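# Nest three plates into one aligned stack

## Task

Put all three plates into a single stack. Each plate must sit fully down over the top of the plate beneath it, not perched on its rim, with its well A1 (the well at the cut-off corner) directly above the lower plate's well A1. Finish by opening the grippers and moving the arms away from the stack.

## Robot and tools

Robot: two arms, left_arm and right_arm, each with six joints (waist, shoulder, elbow, wrist pitch, wrist yaw, wrist roll) plus a two-finger gripper. The fingers point along the gripper's +z axis and close along its y axis.

Frame: one shared scene frame in metres. The origin is on the table surface midway between the arms, +x runs out over the table, +z is up, and left_arm is on the +y side. The arm names do not refer to sides of any image. Arm bases may be tilted. Their mounting plates and the metal frame behind them are fixed obstacles.

execute_actions(actions): actions is a list of actions run in sequence. Each action is a list of 1 to 15 rows. Each row is one control step of 1/30 s, and an action always lasts 15 steps (0.5 s); if it has fewer rows, the last row repeats. Every row is a single list of 14 numbers in [-1, 1] covering both arms, even if one arm stays still. The order is left waist, shoulder, elbow, wrist pitch, wrist yaw, wrist roll, left opening, then the same seven for right_arm. The joint entries are offsets, not poses. They are measured from the joint angles at the start of that action, not from the previous row; for a call's first action, that start is the last angles reported in this scene. Scale: 1.0 equals 1.202 rad (waist), 1.258 (shoulder), 1.238 (elbow), 2.073 (wrist pitch), 2.022 (wrist yaw and wrist roll). The opening entry is absolute: +1 fully open, -1 closed. An empty list simply returns state and images.

Joint ranges (rad): waist -2.618 to 3.054, shoulder 0.000 to 3.142, elbow 0.000 to 3.142, wrist pitch -1.571 to 1.571, wrist yaw -1.571 to 1.571, wrist roll -2.094 to 2.094. True ends may differ by up to 0.036 rad. If an action would push a joint outward beyond its end by more than 0.036 rad, that action is refused for both arms. If the first action of a call fails this check, or any action is malformed, nothing in the call runs. A joint asked beyond its real end is stopped there, and "joint sent to its limit" is printed; if that line is missing, it does not prove more travel exists.

Motion limits: each joint target stays within a lead of the measured angle of 0.202 rad (waist), 0.258 (shoulder), 0.238 (elbow), 0.573 (wrist pitch), 0.522 (wrist yaw and roll). If the targets would move the gripper more than 70 mm from where it is measured, all targets are pulled back. A large move can therefore need several actions, and you should resend whatever remains. Arms can droop under zero offsets. To hold one still, put offsets back to the desired angles in the first call of a reply and zeros in later calls, and increase the correction if it still falls short.

Gripping: grip_measured uses the same scale as the opening command. To hold an object firmly, command about 0.03 below grip_measured; a smaller margin gives a lighter grip. Readings may be off by about 1 mm. Pads push roughly 50 to 62 N, less on thin parts. Outside forces may briefly tug a held part or push loose ones.

Results: the state line gives each gripper's end_effector_position (m, the point between the pads about 1 cm behind the tips) and end_effector_quat_wxyz. Reported hand positions can be wrong, more so at long reach. Joint positions and Joint velocities list each arm's joints (rad, rad/s) and then the pad gap (m; 0.094 m when fully open). Joint targets shows the current drive aims. Torques follow the joint order and include offsets and noise. Step readings show joint angles at sampled steps; HELD plus an arm label means part of that arm's row was held back. "joint command not followed" means a clearance check altered targets. MOTOR HOT appears from 75 °C. At 90 °C the arm stops for 10 s, and at 100 °C it goes limp and falls; both produce OVER-TEMPERATURE FAULT lines. Limit how long loads are held.

zoom_image(camera, region): camera is cam_high (504x504), cam_left_wrist or cam_right_wrist (616x616). region is [x0, y0, x1, y1] in pixels of that camera's latest image, origin top-left, no larger than 504 by 504. The calibration lines give K and T_world_to_cam; small errors are possible.

Printer: check_part(design, use_face) evaluates a design without printing. print_part(design, use_face) makes one rigid orange part, placed loose on the table between the arm bases in a 158 x 148 x 99 mm area. design is the entire print3d-design/1 JSON as a string, in mm. use_face (z-, z+, x-, x+, y-, y+; default z-) is the face that rests on the table. Printing is refused while a hand holds something, while anything moves, or while anything, arm links included, is in or near the delivery area. Budget: 3 parts, 8 jobs, 64 checks. A design that crashes the software ends everything. Printed parts may end up anywhere on the table if the bottom plate lies flat.

finished_scene(scene): optional scene is 1. It ends the scene irreversibly, so call it only once the stack is complete and the grippers are released and clear.

Avoid: knocking anything off the table, dropping or slamming plates, pressing hard, and letting the arms touch each other. The simulation runs on while you think, and the robot keeps your last command.

Each tool is called after ">>>" in YAML: its name, and indented under it one key for each argument.

## Session

>>> execute_actions:
  actions: []

Scene clock: 0.00 s.
left_arm: end_effector_position=(+0.4578, +0.7439, +0.3910) grip_measured=+1.000 end_effector_quat_wxyz=(+0.402, -0.215, +0.887, +0.071) | right_arm: end_effector_position=(+0.4204, -0.4044, +0.3453) grip_measured=+1.000 end_effector_quat_wxyz=(+0.122, +0.725, +0.476, +0.482)
Joint positions: left_arm=[ 0.363  1.193  1.751 -0.719 -0.118  0.259  0.094] | right_arm=[ 0.584  0.977  0.852 -0.232  0.346  1.76   0.094]
Joint velocities: left_arm=[-0.012  0.012  0.002  0.007  0.051 -0.051  0.   ] | right_arm=[-0.007  0.017 -0.007 -0.022 -0.007 -0.051  0.   ]
Joint torques (N m, as the arm reports them, + toward a larger angle): no reading
Motor temperatures (°C, as the motors report them): left_arm=[24 23 24 24 23 24] | right_arm=[25 24 25 22 23 24]
Joint targets: left_arm=[0.359 1.180 1.763 -0.703 -0.109 0.258] | right_arm=[0.589 0.973 0.855 -0.246 0.344 1.755]

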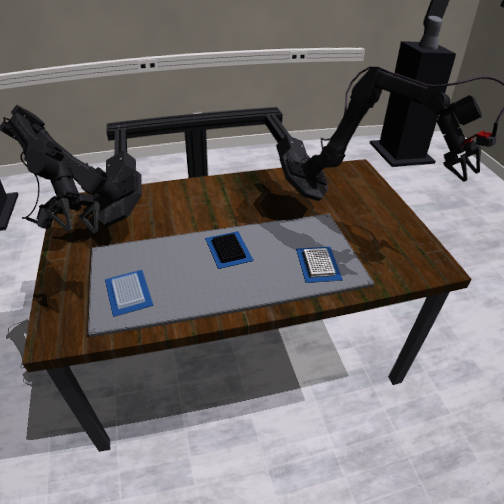

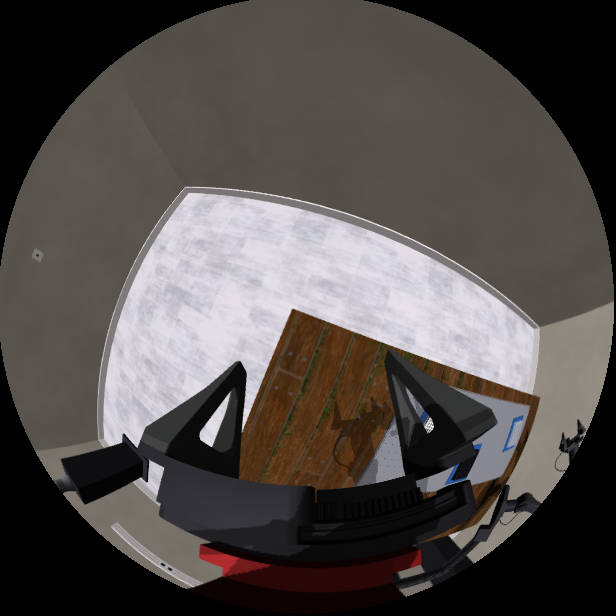

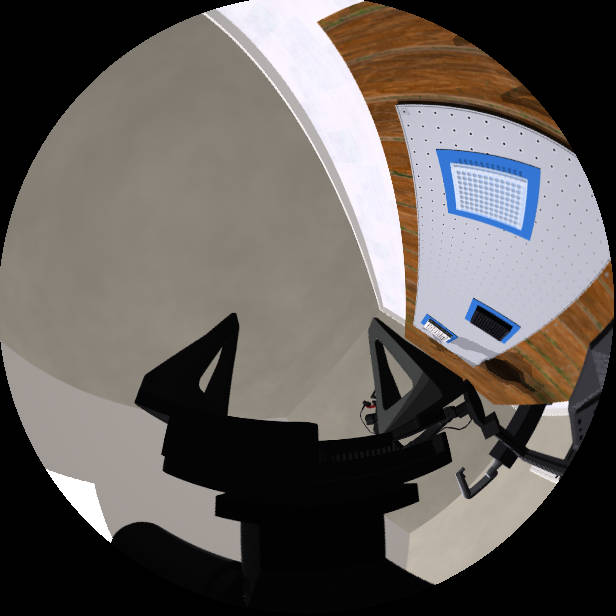

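>>> zoom_image:
  camera: "cam_high"
  region: [80, 200, 380, 340]

>>> zoom_image:
  camera: "cam_right_wrist"
  region: [400, 100, 616, 380]

Region (80, 200, 380, 340) of cam_high's 504x504 image, scaled by 1.680, with more detail than that image has; it fills the top 235 rows of this view, and the rest is white.

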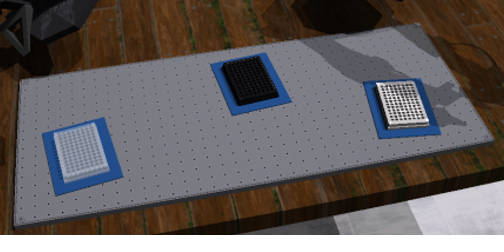

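Region (400, 100, 616, 380) of cam_right_wrist's 616x616 image, scaled by 1.800, with more detail than that image has; it fills the left 389 columns of this view, and the rest is white.

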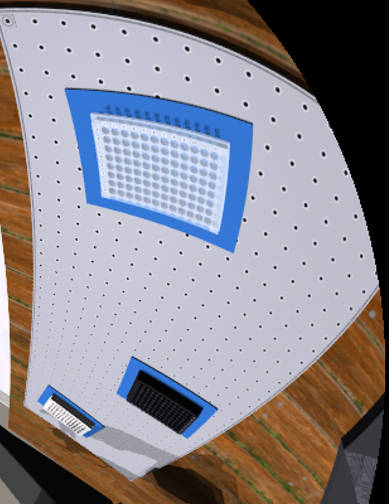

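>>> execute_actions:
  actions:
    - [[-0.302,0,0,0,0.058,-0.128,1,-0.486,0,0,0,-0.171,-0.870,1]]

Scene clock: 34.60 s.
left_arm: end_effector_position=(+0.5107, +0.6254, +0.4410) grip_measured=+1.000 end_effector_quat_wxyz=(+0.469, -0.199, +0.846, -0.157) | right_arm: end_effector_position=(+0.4145, -0.5299, +0.2601) grip_measured=+1.000 end_effector_quat_wxyz=(+0.364, +0.374, +0.824, +0.219)
Joint positions: left_arm=[ 0.008  1.198  1.751 -0.721 -0.021  0.012  0.094] | right_arm=[-0.006  0.977  0.852 -0.229  0.03   0.339  0.094]
Joint velocities: left_arm=[-0.007 -0.012 -0.027 -0.007 -0.022 -0.081  0.   ] | right_arm=[ 0.002 -0.002 -0.017 -0.066 -0.227 -2.293  0.   ]
Joint torques (N m, as the arm reports them, + toward a larger angle): left_arm=[-2.37 -7.01  4.73  1.64  0.55 -0.05] | right_arm=[ 2.09 -5.8   6.59  1.13 -0.49 -0.03]
Motor temperatures (°C, as the motors report them): left_arm=[24 27 27 27 23 24] | right_arm=[25 24 28 25 23 24]
Joint targets: left_arm=[0.000 1.193 1.751 -0.719 -0.001 -0.000] | right_arm=[0.000 0.977 0.852 -0.232 0.000 0.001]
Step readings (joint positions):
0: left_arm=[0.363 1.193 1.751 -0.719 -0.118 0.259] | right_arm=[0.584 0.977 0.852 -0.232 0.346 1.760]
1: left_arm=[0.336 1.193 1.751 -0.719 -0.123 0.220] | right_arm=[0.555 0.977 0.852 -0.232 0.288 1.686]
2: left_arm=[0.274 1.193 1.751 -0.720 -0.114 0.175] | right_arm=[0.493 0.977 0.852 -0.230 0.222 1.587]
4: left_arm=[0.130 1.196 1.751 -0.720 -0.080 0.113] | right_arm=[0.347 0.977 0.852 -0.229 0.142 1.393]
8: left_arm=[0.008 1.198 1.751 -0.720 -0.023 0.051] | right_arm=[0.063 0.977 0.852 -0.229 0.068 1.004]
15: Joint positions above
camera_calibration (this result's frames):
cam_left_wrist: T_world_to_cam=[[0.140004, -0.927017, 0.347905, 0.364123], [-0.876532, -0.279461, -0.391911, 0.838465], [0.460534, -0.25008, -0.851686, 0.405892], [0, 0, 0, 1]] pos_world=[0.497035, 0.673372, 0.547616]
cam_right_wrist: T_world_to_cam=[[-0.437622, -0.681001, -0.587133, -0.026544], [-0.861104, 0.505373, 0.0556578, 0.627775], [0.258818, 0.529939, -0.807575, 0.5056], [0, 0, 0, 1]] pos_world=[0.398105, -0.603275, 0.357785]

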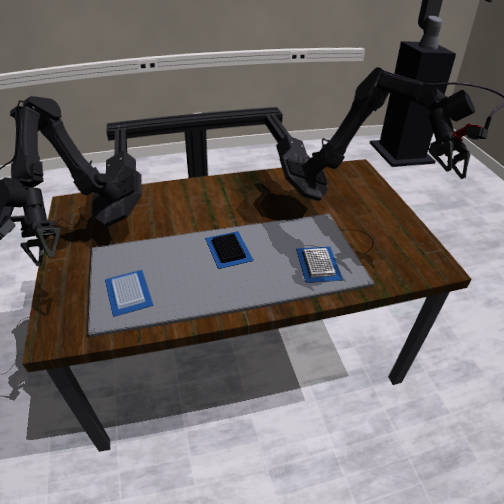

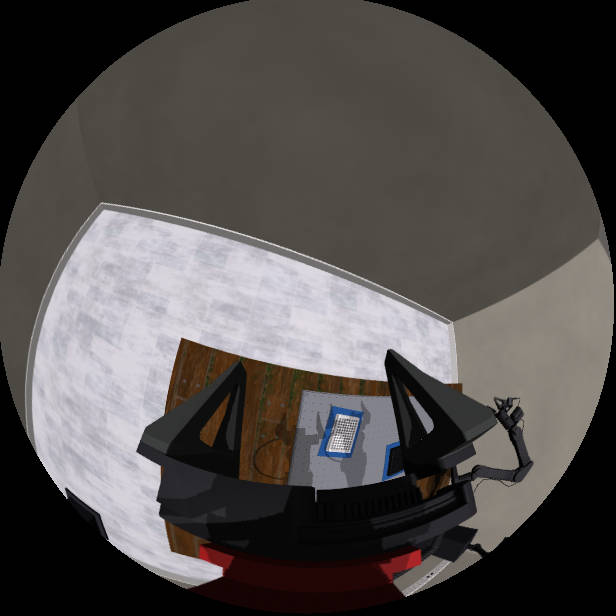

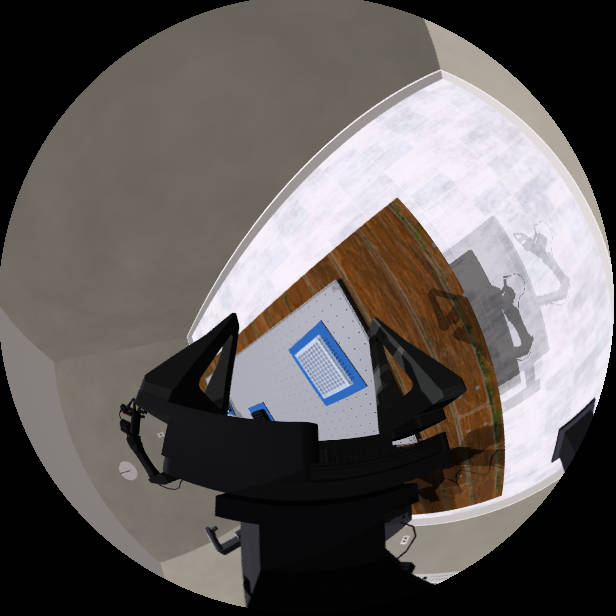

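>>> execute_actions:
  actions:
    - [[0,0,0,0,0.01,-0.006,1,0,0,0,0,-0.015,-0.168,1]]

>>> execute_actions:
  actions:
    - [[-0.4,0,0,0,0,0,1,0.4,0,0,0,0,0,1]]
    - [[0,0,0,0,0,0,1,0,0,0,0,0,0,1]]

>>> execute_actions:
  actions:
    - [[0,0,0,-0.25,0,0,1,0,0,0,-0.25,0,0,1]]
    - [[0,0,0,0,0,0,1,0,0,0,0,0,0,1]]

>>> execute_actions:
  actions:
    - [[0,0,-0.3,0,0,0,1,0,0,0.3,0,0,0,1]]
    - [[0,0,0,0,0,0,1,0,0,0,0,0,0,1]]

>>> execute_actions:
  actions:
    - [[0,0.2,0,0,0,0,1,0,0.2,0,0,0,0,1]]
    - [[0,0,0,0,0,0,1,0,0,0,0,0,0,1]]

>>> execute_actions:
  actions:
    - [[0,0,0,0,0.2,0,1,0,0,0,0,0.2,0,1]]
    - [[0,0,0,0,0,0,1,0,0,0,0,0,0,1]]

Scene clock: 64.50 s.
left_arm: end_effector_position=(+0.5107, +0.6254, +0.4410) grip_measured=+1.000 end_effector_quat_wxyz=(+0.468, -0.203, +0.845, -0.159) | right_arm: end_effector_position=(+0.4153, -0.5276, +0.2614) grip_measured=+1.000 end_effector_quat_wxyz=(+0.397, +0.231, +0.873, +0.163)
Joint positions: left_arm=[ 0.008  1.198  1.751 -0.721 -0.021  0.001  0.094] | right_arm=[-0.006  0.977  0.852 -0.229  0.014  0.009  0.094]
Joint velocities: left_arm=[-0.002 -0.002  0.012 -0.022  0.007 -0.007  0.   ] | right_arm=[-0.007 -0.012  0.002  0.037 -0.007 -0.051  0.   ]
Joint torques (N m, as the arm reports them, + toward a larger angle): left_arm=[-1.61 -6.57  4.69  1.62  0.53 -0.05] | right_arm=[ 1.54 -5.81  6.5   1.17 -0.47 -0.1 ]
Motor temperatures (°C, as the motors report them): left_arm=[24 26 27 28 24 24] | right_arm=[25 25 28 26 23 24]
Joint targets: left_arm=[0.008 1.198 1.751 -0.721 -0.001 -0.000] | right_arm=[-0.006 0.977 0.852 -0.229 -0.000 -0.001]
Step readings (joint positions):
0: left_arm=[0.008 1.198 1.751 -0.721 -0.021 0.001] | right_arm=[-0.006 0.977 0.852 -0.229 0.015 0.010]
1: left_arm=[0.008 1.198 1.751 -0.721 -0.021 0.001] | right_arm=[-0.006 0.977 0.852 -0.229 0.015 0.010]
2: left_arm=[0.008 1.198 1.751 -0.721 -0.021 0.001] | right_arm=[-0.006 0.977 0.852 -0.229 0.015 0.010]
4: left_arm=[0.008 1.198 1.751 -0.721 -0.021 0.001] | right_arm=[-0.006 0.977 0.852 -0.229 0.015 0.009]
8: left_arm=[0.008 1.198 1.751 -0.721 -0.021 0.001] | right_arm=[-0.006 0.977 0.852 -0.229 0.014 0.009]
15: Joint positions above
camera_calibration (this result's frames):
cam_left_wrist: T_world_to_cam=[[0.145154, -0.923164, 0.355947, 0.355535], [-0.875359, -0.287509, -0.388698, 0.841482], [0.46117, -0.255161, -0.849833, 0.407928], [0, 0, 0, 1]] pos_world=[0.496868, 0.674238, 0.5472]
cam_right_wrist: T_world_to_cam=[[-0.244805, -0.879269, -0.408604, -0.2552], [-0.950037, 0.301702, -0.0800366, 0.592124], [0.19365, 0.368596, -0.909196, 0.473691], [0, 0, 0, 1]] pos_world=[0.408335, -0.577635, 0.373794]

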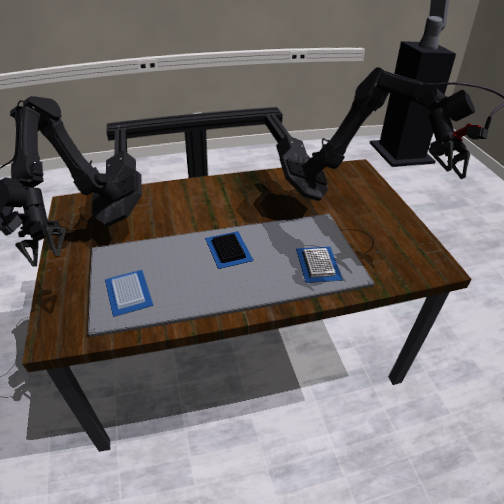

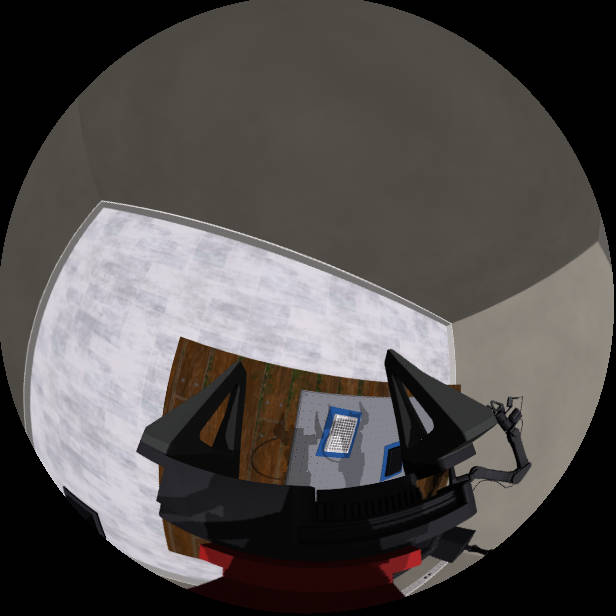

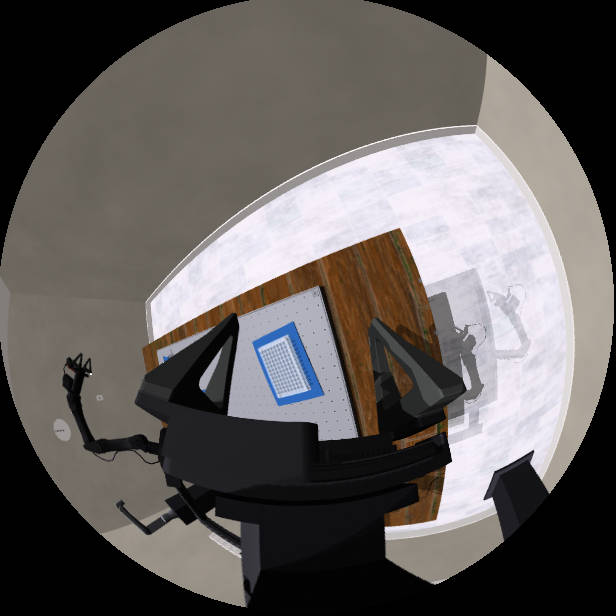

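Scene clock: 65.50 s.
left_arm: end_effector_position=(+0.5067, +0.4901, +0.5259) grip_measured=+1.000 end_effector_quat_wxyz=(+0.507, -0.060, +0.795, -0.327) | right_arm: end_effector_position=(+0.4212, -0.3863, +0.3533) grip_measured=+1.000 end_effector_quat_wxyz=(+0.449, +0.065, +0.831, +0.321)
Joint positions: left_arm=[-0.463  1.202  1.751 -0.722 -0.033 -0.003  0.094] | right_arm=[ 0.471  0.977  0.852 -0.229  0.013  0.011  0.094]
Joint velocities: left_arm=[-0.002  0.002  0.002 -0.022 -0.066 -0.037  0.   ] | right_arm=[-0.002  0.007 -0.027 -0.007 -0.007 -0.022  0.   ]
Joint torques (N m, as the arm reports them, + toward a larger angle): left_arm=[-1.99 -3.02  3.82  1.64  0.47 -0.04] | right_arm=[ 1.93 -3.33  6.41  1.27 -0.38  0.  ]
Motor temperatures (°C, as the motors report them): left_arm=[24 26 27 28 24 24] | right_arm=[25 25 28 26 23 24]
Joint targets: left_arm=[-0.463 1.202 1.751 -0.722 -0.026 -0.003] | right_arm=[0.471 0.977 0.852 -0.229 0.013 0.011]
Step readings (joint positions; steps 1 to 15: 1st action; 16 to 30: 2nd action):
0: left_arm=[0.008 1.198 1.751 -0.721 -0.021 0.001] | right_arm=[-0.006 0.977 0.852 -0.229 0.014 0.009]
1: left_arm=[-0.020 1.198 1.751 -0.721 -0.041 -0.002] | right_arm=[0.018 0.977 0.852 -0.229 0.030 0.011]
2: left_arm=[-0.081 1.198 1.751 -0.721 -0.050 -0.003] | right_arm=[0.074 0.977 0.852 -0.229 0.036 0.011]
4: left_arm=[-0.224 1.200 1.751 -0.721 -0.046 -0.003] | right_arm=[0.215 0.977 0.852 -0.229 0.033 0.011]
8: left_arm=[-0.447 1.202 1.751 -0.721 -0.025 -0.003] | right_arm=[0.450 0.977 0.852 -0.229 0.016 0.011]
15: left_arm=[-0.463 1.202 1.751 -0.722 -0.026 -0.003] | right_arm=[0.471 0.977 0.852 -0.229 0.013 0.011]
16: left_arm=[-0.463 1.202 1.751 -0.722 -0.027 -0.003] | right_arm=[0.471 0.977 0.852 -0.229 0.013 0.011]
17: left_arm=[-0.463 1.202 1.751 -0.722 -0.028 -0.003] | right_arm=[0.471 0.977 0.852 -0.229 0.013 0.011]
19: left_arm=[-0.463 1.202 1.751 -0.722 -0.030 -0.003] | right_arm=[0.471 0.977 0.852 -0.229 0.013 0.011]
23: left_arm=[-0.463 1.202 1.751 -0.722 -0.032 -0.003] | right_arm=[0.471 0.977 0.852 -0.229 0.013 0.011]
30: Joint positions above
camera_calibration (this result's frames):
cam_left_wrist: T_world_to_cam=[[-0.280871, -0.833166, 0.476388, 0.309328], [-0.827707, -0.0409732, -0.559662, 0.77703], [0.485811, -0.551503, -0.67811, 0.489887], [0, 0, 0, 1]] pos_world=[0.492042, 0.559733, 0.619711]
cam_right_wrist: T_world_to_cam=[[0.20767, -0.821788, -0.530601, -0.217299], [-0.950469, -0.0412806, -0.308065, 0.510657], [0.231261, 0.568296, -0.789657, 0.523118], [0, 0, 0, 1]] pos_world=[0.409514, -0.454779, 0.4551]

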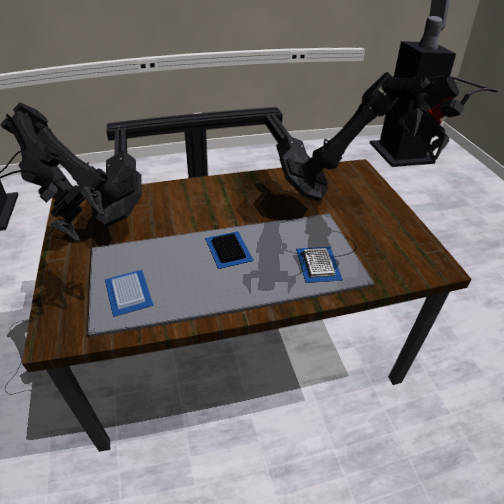

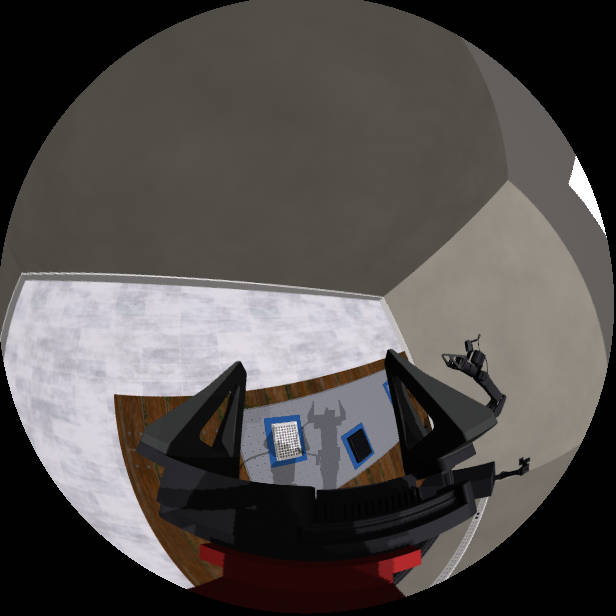

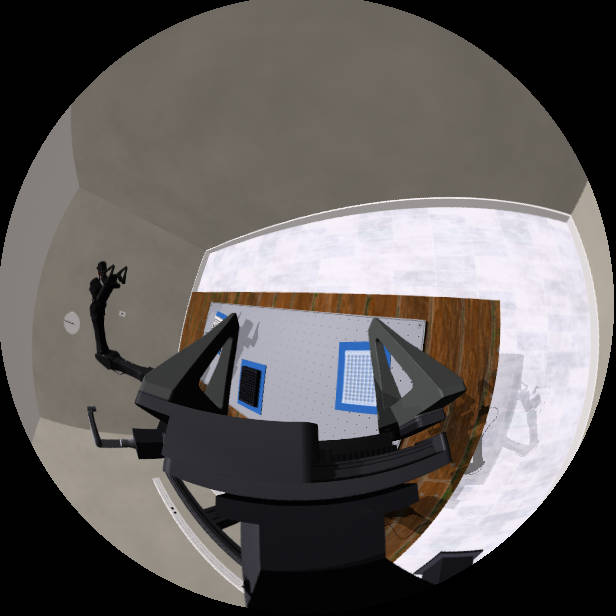

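Scene clock: 66.50 s.
left_arm: end_effector_position=(+0.4234, +0.4547, +0.4389) grip_measured=+1.000 end_effector_quat_wxyz=(+0.292, +0.028, +0.900, -0.322) | right_arm: end_effector_position=(+0.3332, -0.3567, +0.2845) grip_measured=+1.000 end_effector_quat_wxyz=(+0.243, -0.013, +0.914, +0.324)
Joint positions: left_arm=[-0.463  1.203  1.747 -1.227 -0.045 -0.003  0.094] | right_arm=[ 0.471  0.975  0.858 -0.709  0.013  0.011  0.094]
Joint velocities: left_arm=[-0.007  0.002 -0.007 -0.051 -0.007 -0.095  0.   ] | right_arm=[-0.017 -0.002 -0.007  0.022  0.037 -0.066  0.   ]
Joint torques (N m, as the arm reports them, + toward a larger angle): left_arm=[-1.85 -2.76  3.57  1.37  0.44 -0.03] | right_arm=[ 1.67 -2.86  6.2   0.9  -0.38  0.  ]
Motor temperatures (°C, as the motors report them): left_arm=[24 26 27 28 24 24] | right_arm=[25 25 28 26 23 24]
Joint targets: left_arm=[-0.463 1.203 1.747 -1.225 -0.039 -0.003] | right_arm=[0.471 0.975 0.858 -0.708 0.013 0.011]
Step readings (joint positions; steps 1 to 15: 1st action; 16 to 30: 2nd action):
0: left_arm=[-0.463 1.202 1.751 -0.722 -0.033 -0.003] | right_arm=[0.471 0.977 0.852 -0.229 0.013 0.011]
1: left_arm=[-0.463 1.202 1.753 -0.754 -0.033 -0.003] | right_arm=[0.471 0.977 0.856 -0.264 0.013 0.011]
2: left_arm=[-0.463 1.200 1.754 -0.821 -0.035 -0.003] | right_arm=[0.471 0.975 0.858 -0.325 0.013 0.011]
4: left_arm=[-0.463 1.200 1.753 -0.969 -0.036 -0.003] | right_arm=[0.471 0.975 0.858 -0.465 0.013 0.011]
8: left_arm=[-0.463 1.203 1.747 -1.149 -0.038 -0.003] | right_arm=[0.471 0.975 0.858 -0.633 0.013 0.011]
15: left_arm=[-0.463 1.203 1.747 -1.225 -0.039 -0.003] | right_arm=[0.471 0.975 0.858 -0.708 0.013 0.011]
16: left_arm=[-0.463 1.203 1.747 -1.227 -0.040 -0.003] | right_arm=[0.471 0.975 0.858 -0.709 0.013 0.011]
17: left_arm=[-0.463 1.203 1.747 -1.227 -0.041 -0.003] | right_arm=[0.471 0.975 0.858 -0.709 0.013 0.011]
19: left_arm=[-0.463 1.203 1.747 -1.227 -0.042 -0.003] | right_arm=[0.471 0.975 0.858 -0.709 0.013 0.011]
23: left_arm=[-0.463 1.203 1.747 -1.227 -0.044 -0.003] | right_arm=[0.471 0.975 0.858 -0.709 0.013 0.011]
30: Joint positions above
camera_calibration (this result's frames):
cam_left_wrist: T_world_to_cam=[[-0.333603, -0.811408, 0.479922, 0.3088], [-0.942539, 0.277302, -0.18634, 0.397965], [0.0181144, -0.51451, -0.857293, 0.711623], [0, 0, 0, 1]] pos_world=[0.465224, 0.506343, 0.536027]
cam_right_wrist: T_world_to_cam=[[0.23776, -0.809284, -0.53715, -0.214905], [-0.944394, -0.321919, 0.0669922, 0.198219], [-0.227134, 0.491353, -0.840822, 0.612124], [0, 0, 0, 1]] pos_world=[0.377327, -0.410878, 0.385973]

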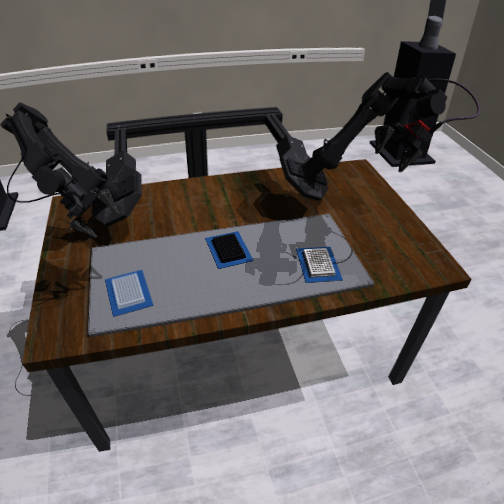

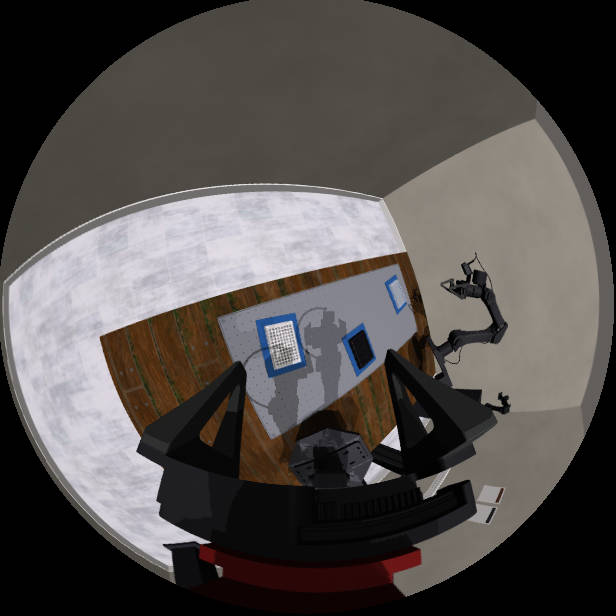

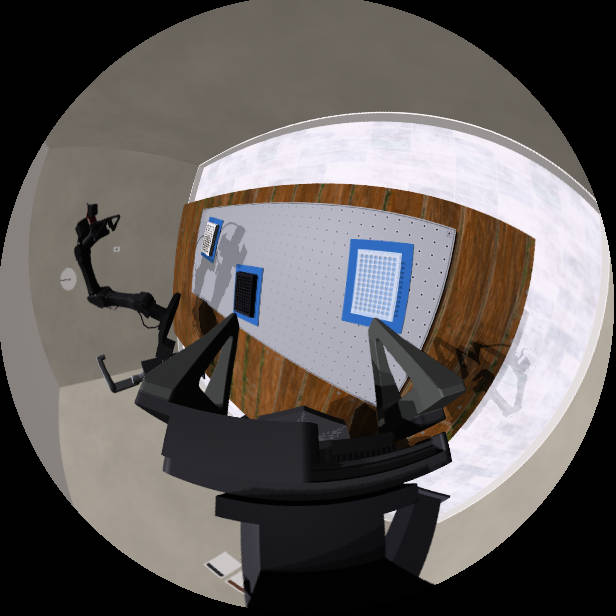

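Scene clock: 67.50 s.
left_arm: end_effector_position=(+0.3552, +0.3888, +0.3192) grip_measured=+1.000 end_effector_quat_wxyz=(+0.098, +0.104, +0.943, -0.300) | right_arm: end_effector_position=(+0.4068, -0.4364, +0.4150) grip_measured=+1.000 end_effector_quat_wxyz=(+0.417, +0.052, +0.848, +0.323)
Joint positions: left_arm=[-0.463  1.224  1.352 -1.242 -0.056 -0.003  0.094] | right_arm=[ 0.471  0.973  1.225 -0.683  0.013  0.011  0.094]
Joint velocities: left_arm=[-0.027 -0.017 -0.002 -0.066 -0.066 -0.081  0.   ] | right_arm=[-0.007  0.007 -0.002 -0.022  0.037  0.007  0.   ]
Joint torques (N m, as the arm reports them, + toward a larger angle): left_arm=[-2.5  -3.34  3.92  0.9   0.43 -0.04] | right_arm=[ 1.41 -3.    6.08  1.23 -0.38  0.  ]
Motor temperatures (°C, as the motors report them): left_arm=[24 26 27 28 24 24] | right_arm=[25 25 28 26 23 24]
Joint targets: left_arm=[-0.463 1.224 1.352 -1.242 -0.051 -0.003] | right_arm=[0.471 0.973 1.225 -0.683 0.013 0.011]
Step readings (joint positions; steps 1 to 15: 1st action; 16 to 30: 2nd action):
0: left_arm=[-0.463 1.203 1.747 -1.227 -0.045 -0.003] | right_arm=[0.471 0.975 0.858 -0.709 0.013 0.011]
1: left_arm=[-0.463 1.196 1.713 -1.204 -0.046 -0.003] | right_arm=[0.471 0.978 0.876 -0.725 0.013 0.011]
2: left_arm=[-0.463 1.180 1.654 -1.182 -0.048 -0.003] | right_arm=[0.471 0.985 0.912 -0.744 0.013 0.011]
4: left_arm=[-0.463 1.176 1.528 -1.185 -0.049 -0.003] | right_arm=[0.471 0.988 1.004 -0.744 0.013 0.011]
8: left_arm=[-0.463 1.225 1.364 -1.232 -0.050 -0.003] | right_arm=[0.471 0.985 1.188 -0.711 0.013 0.011]
15: left_arm=[-0.463 1.224 1.352 -1.242 -0.051 -0.003] | right_arm=[0.471 0.973 1.225 -0.683 0.013 0.011]
16: left_arm=[-0.463 1.224 1.352 -1.242 -0.051 -0.003] | right_arm=[0.471 0.973 1.225 -0.683 0.013 0.011]
17: left_arm=[-0.463 1.224 1.352 -1.242 -0.053 -0.003] | right_arm=[0.471 0.973 1.225 -0.683 0.013 0.011]
19: left_arm=[-0.463 1.224 1.352 -1.242 -0.054 -0.003] | right_arm=[0.471 0.973 1.225 -0.683 0.013 0.011]
23: left_arm=[-0.463 1.224 1.352 -1.242 -0.056 -0.003] | right_arm=[0.471 0.973 1.225 -0.683 0.013 0.011]
30: Joint positions above
camera_calibration (this result's frames):
cam_left_wrist: T_world_to_cam=[[-0.371456, -0.784142, 0.497134, 0.287357], [-0.848174, 0.50439, 0.161836, 0.0967134], [-0.377652, -0.361541, -0.852448, 0.65592], [0, 0, 0, 1]] pos_world=[0.43648, 0.41369, 0.400631]
cam_right_wrist: T_world_to_cam=[[0.212898, -0.820312, -0.530813, -0.224095], [-0.964284, -0.0887865, -0.249545, 0.47456], [0.157576, 0.564982, -0.809917, 0.64058], [0, 0, 0, 1]] pos_world=[0.40438, -0.50361, 0.518288]

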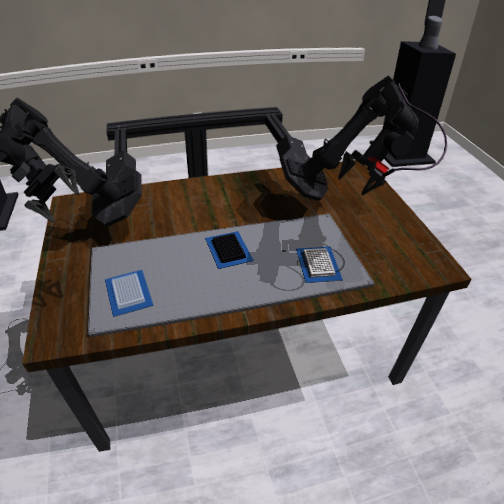

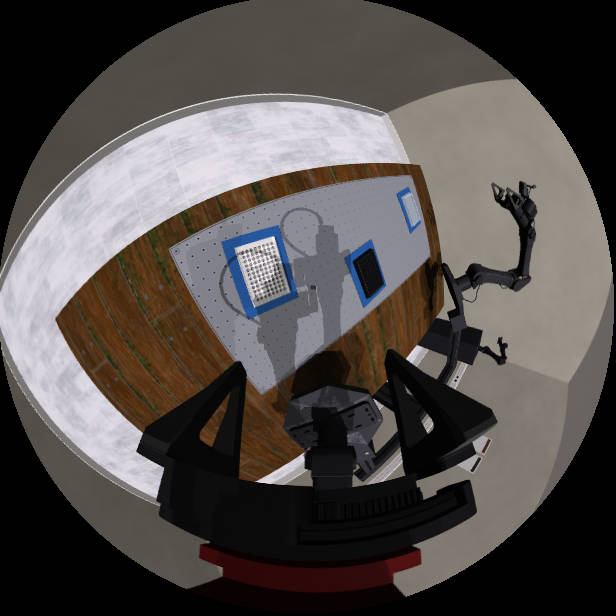

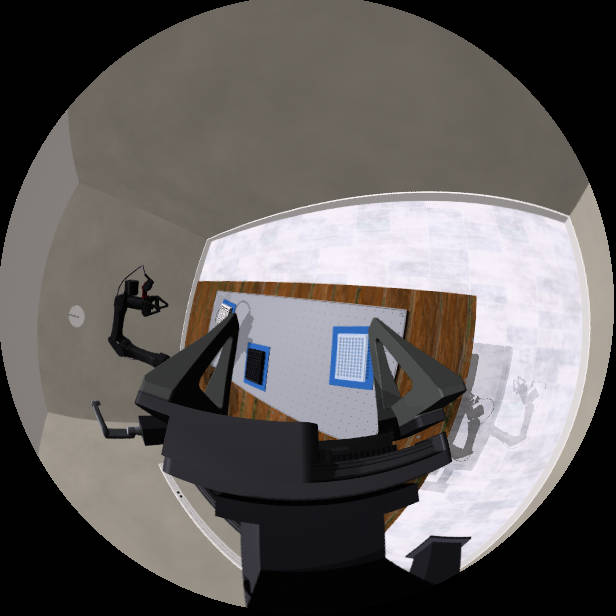

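Scene clock: 68.50 s.
left_arm: end_effector_position=(+0.3467, +0.3436, +0.2533) grip_measured=+1.000 end_effector_quat_wxyz=(-0.035, +0.153, +0.948, -0.275) | right_arm: end_effector_position=(+0.4303, -0.3733, +0.3391) grip_measured=+1.000 end_effector_quat_wxyz=(+0.302, +0.008, +0.896, +0.325)
Joint positions: left_arm=[-0.463  1.495  1.333 -1.239 -0.067 -0.004  0.094] | right_arm=[ 0.471  1.237  1.22  -0.679  0.013  0.011  0.094]
Joint velocities: left_arm=[-0.007  0.002  0.007  0.066 -0.081  0.022  0.   ] | right_arm=[-0.012 -0.002  0.002 -0.007 -0.066  0.007  0.   ]
Joint torques (N m, as the arm reports them, + toward a larger angle): left_arm=[-4.02 -5.33  3.73  0.52  0.41 -0.04] | right_arm=[ 3.05 -5.28  6.08  0.99 -0.38 -0.02]
Motor temperatures (°C, as the motors report them): left_arm=[24 26 27 28 24 24] | right_arm=[25 25 28 26 23 24]
Joint targets: left_arm=[-0.463 1.495 1.333 -1.239 -0.062 -0.004] | right_arm=[0.471 1.238 1.220 -0.679 0.013 0.011]
Step readings (joint positions; steps 1 to 15: 1st action; 16 to 30: 2nd action):
0: left_arm=[-0.463 1.224 1.352 -1.242 -0.056 -0.003] | right_arm=[0.471 0.973 1.225 -0.683 0.013 0.011]
1: left_arm=[-0.463 1.248 1.358 -1.252 -0.057 -0.003] | right_arm=[0.471 0.991 1.228 -0.684 0.013 0.011]
2: left_arm=[-0.463 1.291 1.370 -1.257 -0.059 -0.003] | right_arm=[0.471 1.027 1.239 -0.675 0.013 0.011]
4: left_arm=[-0.463 1.406 1.370 -1.242 -0.061 -0.004] | right_arm=[0.471 1.130 1.243 -0.654 0.013 0.011]
8: left_arm=[-0.463 1.518 1.334 -1.234 -0.061 -0.004] | right_arm=[0.471 1.257 1.224 -0.665 0.013 0.011]
15: left_arm=[-0.463 1.495 1.333 -1.239 -0.062 -0.004] | right_arm=[0.471 1.238 1.220 -0.679 0.013 0.011]
16: left_arm=[-0.463 1.495 1.333 -1.239 -0.063 -0.004] | right_arm=[0.471 1.237 1.220 -0.679 0.013 0.011]
17: left_arm=[-0.463 1.495 1.333 -1.239 -0.064 -0.004] | right_arm=[0.471 1.237 1.220 -0.679 0.013 0.011]
19: left_arm=[-0.463 1.495 1.333 -1.239 -0.065 -0.004] | right_arm=[0.471 1.237 1.220 -0.679 0.013 0.011]
23: left_arm=[-0.463 1.495 1.333 -1.239 -0.067 -0.004] | right_arm=[0.471 1.237 1.220 -0.679 0.013 0.011]
30: Joint positions above
camera_calibration (this result's frames):
cam_left_wrist: T_world_to_cam=[[-0.391375, -0.763906, 0.513102, 0.277404], [-0.694649, 0.610954, 0.379734, -0.0221204], [-0.603562, -0.207807, -0.769759, 0.584797], [0, 0, 0, 1]] pos_world=[0.446165, 0.34695, 0.316216]
cam_right_wrist: T_world_to_cam=[[0.230057, -0.813514, -0.534105, -0.221416], [-0.967923, -0.248226, -0.0388365, 0.354454], [-0.100985, 0.525907, -0.844526, 0.648145], [0, 0, 0, 1]] pos_world=[0.459475, -0.433005, 0.442882]

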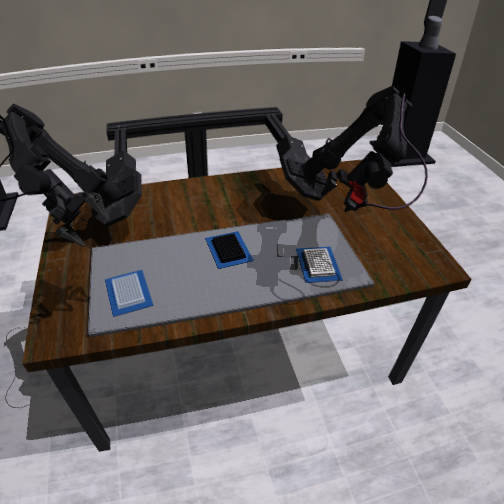

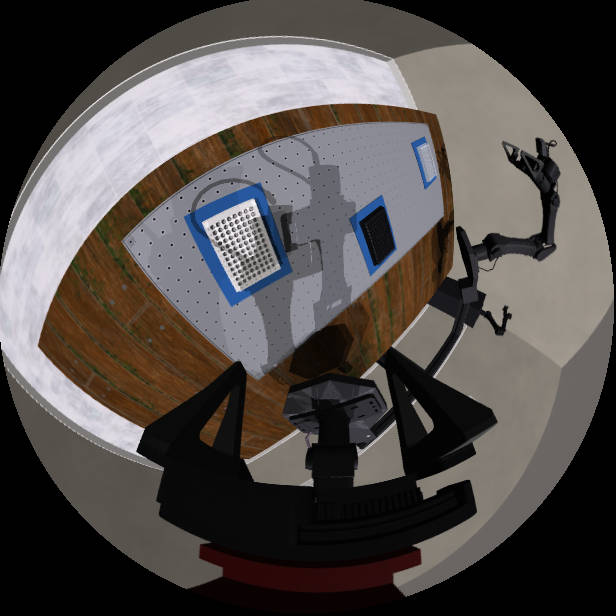

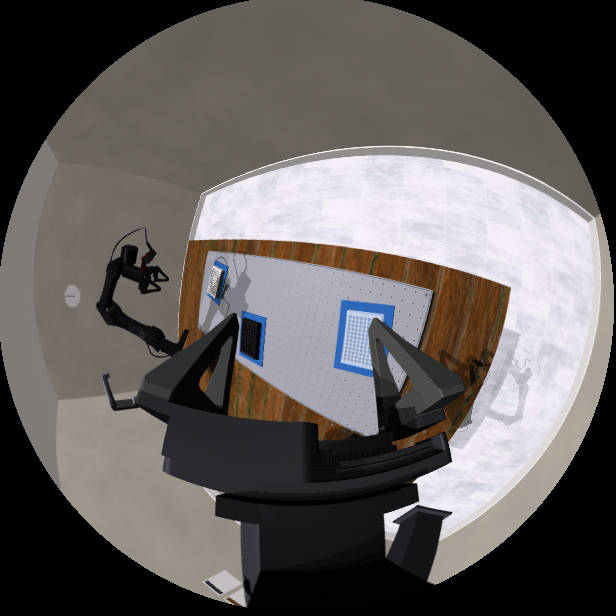

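Scene clock: 69.50 s.
left_arm: end_effector_position=(+0.3325, +0.3018, +0.2937) grip_measured=+1.000 end_effector_quat_wxyz=(-0.064, +0.138, +0.887, -0.436) | right_arm: end_effector_position=(+0.4359, -0.4340, +0.3081) grip_measured=+1.000 end_effector_quat_wxyz=(+0.296, +0.067, +0.941, +0.147)
Joint positions: left_arm=[-0.455  1.495  1.333 -1.239  0.284 -0.01   0.094] | right_arm=[ 0.472  1.237  1.22  -0.679  0.4    0.011  0.094]
Joint velocities: left_arm=[ 0.007  0.007 -0.007 -0.022  0.022  0.022  0.   ] | right_arm=[-0.012 -0.022 -0.007 -0.007 -0.037  0.051  0.   ]
Joint torques (N m, as the arm reports them, + toward a larger angle): left_arm=[-4.31 -5.36  3.71  0.51  0.65 -0.01] | right_arm=[ 3.03 -5.21  6.08  0.98 -0.21  0.  ]
Motor temperatures (°C, as the motors report them): left_arm=[24 26 27 28 24 24] | right_arm=[25 25 28 26 23 24]
Joint targets: left_arm=[-0.457 1.495 1.333 -1.239 0.296 -0.007] | right_arm=[0.472 1.237 1.220 -0.679 0.399 0.011]
Step readings (joint positions; steps 1 to 15: 1st action; 16 to 30: 2nd action):
0: left_arm=[-0.463 1.495 1.333 -1.239 -0.067 -0.004] | right_arm=[0.471 1.237 1.220 -0.679 0.013 0.011]
1: left_arm=[-0.460 1.495 1.333 -1.239 -0.021 -0.005] | right_arm=[0.474 1.237 1.220 -0.679 0.064 0.011]
2: left_arm=[-0.457 1.495 1.333 -1.239 0.046 -0.005] | right_arm=[0.474 1.237 1.220 -0.679 0.134 0.011]
4: left_arm=[-0.457 1.495 1.333 -1.239 0.145 -0.005] | right_arm=[0.472 1.237 1.220 -0.679 0.239 0.011]
8: left_arm=[-0.457 1.495 1.333 -1.239 0.245 -0.005] | right_arm=[0.472 1.237 1.220 -0.679 0.344 0.011]
15: left_arm=[-0.457 1.495 1.333 -1.239 0.295 -0.007] | right_arm=[0.472 1.237 1.220 -0.679 0.399 0.011]
16: left_arm=[-0.457 1.495 1.333 -1.239 0.295 -0.007] | right_arm=[0.472 1.237 1.220 -0.679 0.400 0.011]
17: left_arm=[-0.457 1.495 1.333 -1.239 0.293 -0.007] | right_arm=[0.472 1.237 1.220 -0.679 0.400 0.011]
19: left_arm=[-0.456 1.495 1.333 -1.239 0.290 -0.008] | right_arm=[0.472 1.237 1.220 -0.679 0.400 0.011]
23: left_arm=[-0.455 1.495 1.333 -1.239 0.285 -0.009] | right_arm=[0.472 1.237 1.220 -0.679 0.400 0.011]
30: Joint positions above
camera_calibration (this result's frames):
cam_left_wrist: T_world_to_cam=[[-0.311815, -0.551235, 0.773894, 0.0520436], [-0.661564, 0.710585, 0.239586, -0.021692], [-0.681985, -0.437274, -0.586248, 0.640064], [0, 0, 0, 1]] pos_world=[0.438392, 0.323986, 0.340158]
cam_right_wrist: T_world_to_cam=[[0.0103329, -0.96562, -0.259752, -0.343323], [-0.995953, -0.0331315, 0.0835464, 0.411463], [-0.08928, 0.257838, -0.962054, 0.569183], [0, 0, 0, 1]] pos_world=[0.464162, -0.464644, 0.424029]

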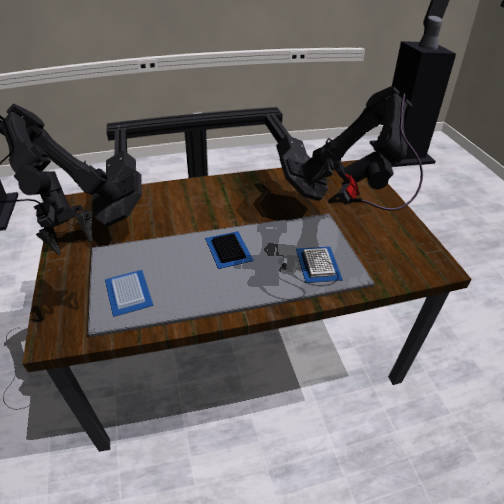

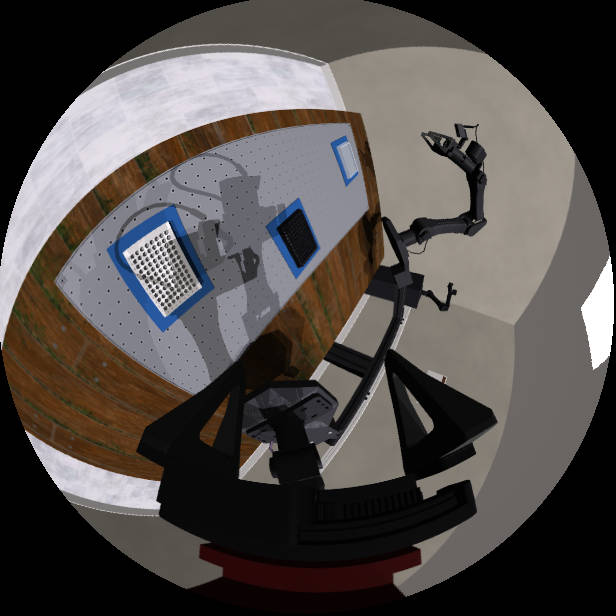

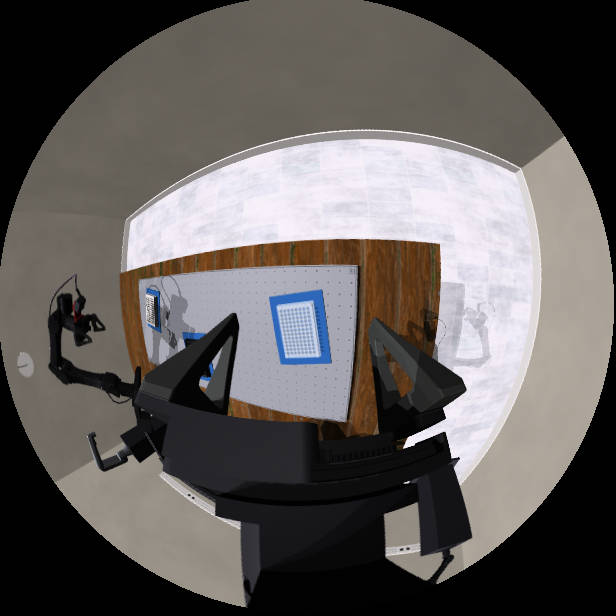

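>>> execute_actions:
  actions:
    - [[-0.03,0.07,-0.02,0.04,-0.12,0,1,0.03,0.12,0,-0.03,0.03,0,1],[-0.03,0.07,-0.02,0.04,-0.12,0,1,0.03,0.12,0,-0.03,0.03,0,1],[-0.03,0.07,-0.02,0.04,-0.12,0,1,0.03,0.12,0,-0.03,0.03,0,1],[-0.06,0.14,-0.04,0.08,-0.24,0,1,0.06,0.24,0,-0.06,0.06,0,1],[-0.06,0.14,-0.04,0.08,-0.24,0,1,0.06,0.24,0,-0.06,0.06,0,1],[-0.06,0.14,-0.04,0.08,-0.24,0,1,0.06,0.24,0,-0.06,0.06,0,1],[-0.08,0.2,-0.05,0.12,-0.35,0,1,0.09,0.36,0,-0.08,0.09,0,1],[-0.08,0.2,-0.05,0.12,-0.35,0,1,0.09,0.36,0,-0.08,0.09,0,1],[-0.08,0.2,-0.05,0.12,-0.35,0,1,0.09,0.36,0,-0.08,0.09,0,1],[-0.106,0.266,-0.067,0.151,-0.458,0,1,0.111,0.469,-0.006,-0.107,0.122,0,1]]

Scene clock: 173.57 s.
left_arm: end_effector_position=(+0.3606, +0.3120, +0.1435) grip_measured=+1.000 end_effector_quat_wxyz=(-0.051, +0.243, +0.967, -0.050) | right_arm: end_effector_position=(+0.3659, -0.3100, +0.1408) grip_measured=+1.000 end_effector_quat_wxyz=(+0.006, -0.185, +0.982, +0.026)
Joint positions: left_arm=[-0.561  1.849  1.245 -0.983 -0.519 -0.011  0.094] | right_arm=[ 0.594  1.859  1.211 -0.847  0.594  0.011  0.094]
Joint velocities: left_arm=[-0.002  0.056 -0.027  0.11  -0.784 -0.066  0.   ] | right_arm=[ 0.012  0.051 -0.12  -0.432  0.139 -0.051  0.   ]
Joint torques (N m, as the arm reports them, + toward a larger angle): left_arm=[-7.62 -8.99  3.87  0.63 -0.05 -0.01] | right_arm=[  6.53 -11.85   5.59   0.24   0.23   0.  ]
Motor temperatures (°C, as the motors report them): left_arm=[25 25 26 25 24 24] | right_arm=[25 26 29 26 23 24]
Joint targets: left_arm=[-0.582 1.830 1.250 -0.926 -0.642 -0.009] | right_arm=[0.605 1.827 1.213 -0.900 0.646 0.011]
Step readings (joint positions):
0: left_arm=[-0.455 1.495 1.333 -1.239 0.284 -0.010] | right_arm=[0.472 1.237 1.220 -0.679 0.400 0.011]
1: left_arm=[-0.458 1.502 1.332 -1.236 0.252 -0.010] | right_arm=[0.475 1.251 1.222 -0.683 0.410 0.011]
2: left_arm=[-0.464 1.515 1.332 -1.226 0.208 -0.010] | right_arm=[0.479 1.276 1.228 -0.683 0.423 0.011]
4: left_arm=[-0.475 1.563 1.324 -1.199 0.112 -0.011] | right_arm=[0.491 1.353 1.229 -0.693 0.444 0.011]
8: left_arm=[-0.516 1.699 1.288 -1.108 -0.149 -0.011] | right_arm=[0.534 1.578 1.229 -0.733 0.505 0.011]
15: Joint positions above
camera_calibration (this result's frames):
cam_left_wrist: T_world_to_cam=[[-0.573753, -0.810969, 0.114614, 0.45274], [-0.628749, 0.5258, 0.572895, 0.0236297], [-0.524864, 0.256637, -0.811576, 0.334835], [0, 0, 0, 1]] pos_world=[0.450361, 0.268803, 0.206317]
cam_right_wrist: T_world_to_cam=[[0.431458, -0.901717, -0.0273957, -0.433376], [-0.693102, -0.350771, 0.629737, 0.0736646], [-0.577454, -0.252717, -0.776325, 0.364252], [0, 0, 0, 1]] pos_world=[0.44838, -0.272891, 0.224516]

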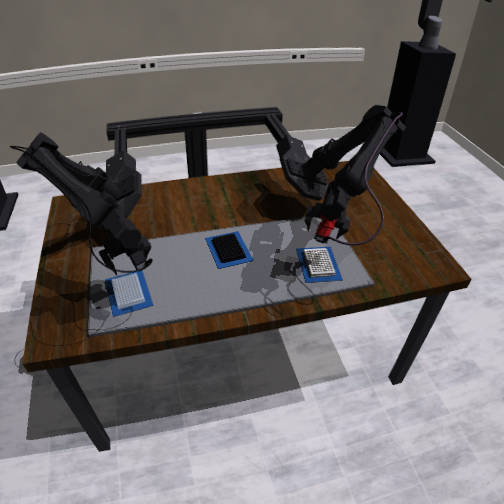

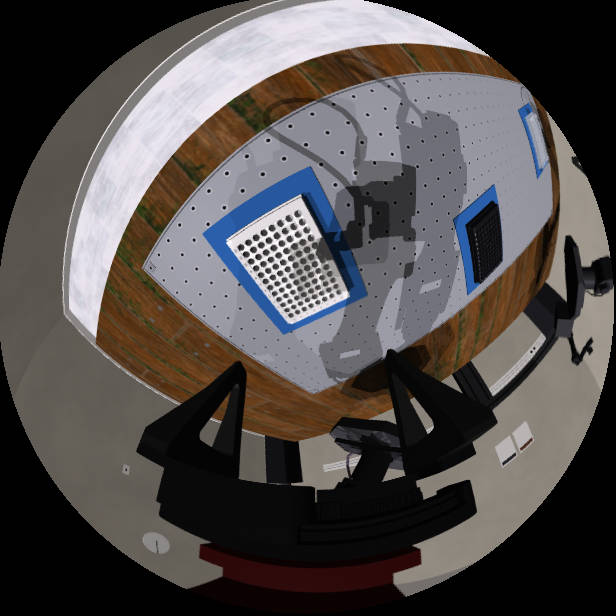

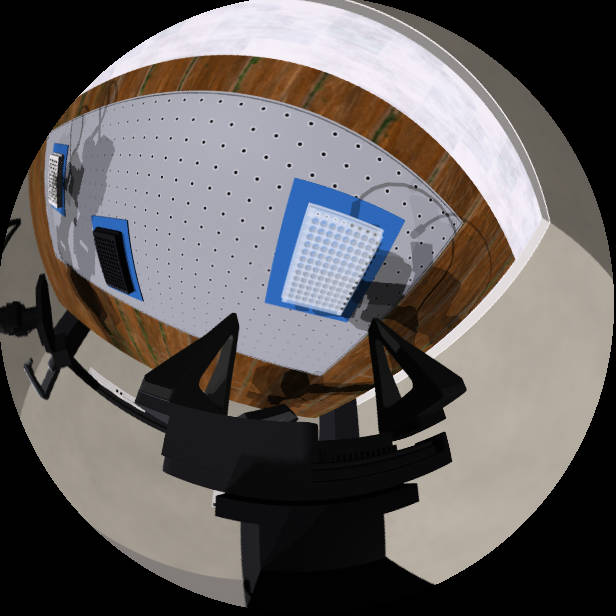

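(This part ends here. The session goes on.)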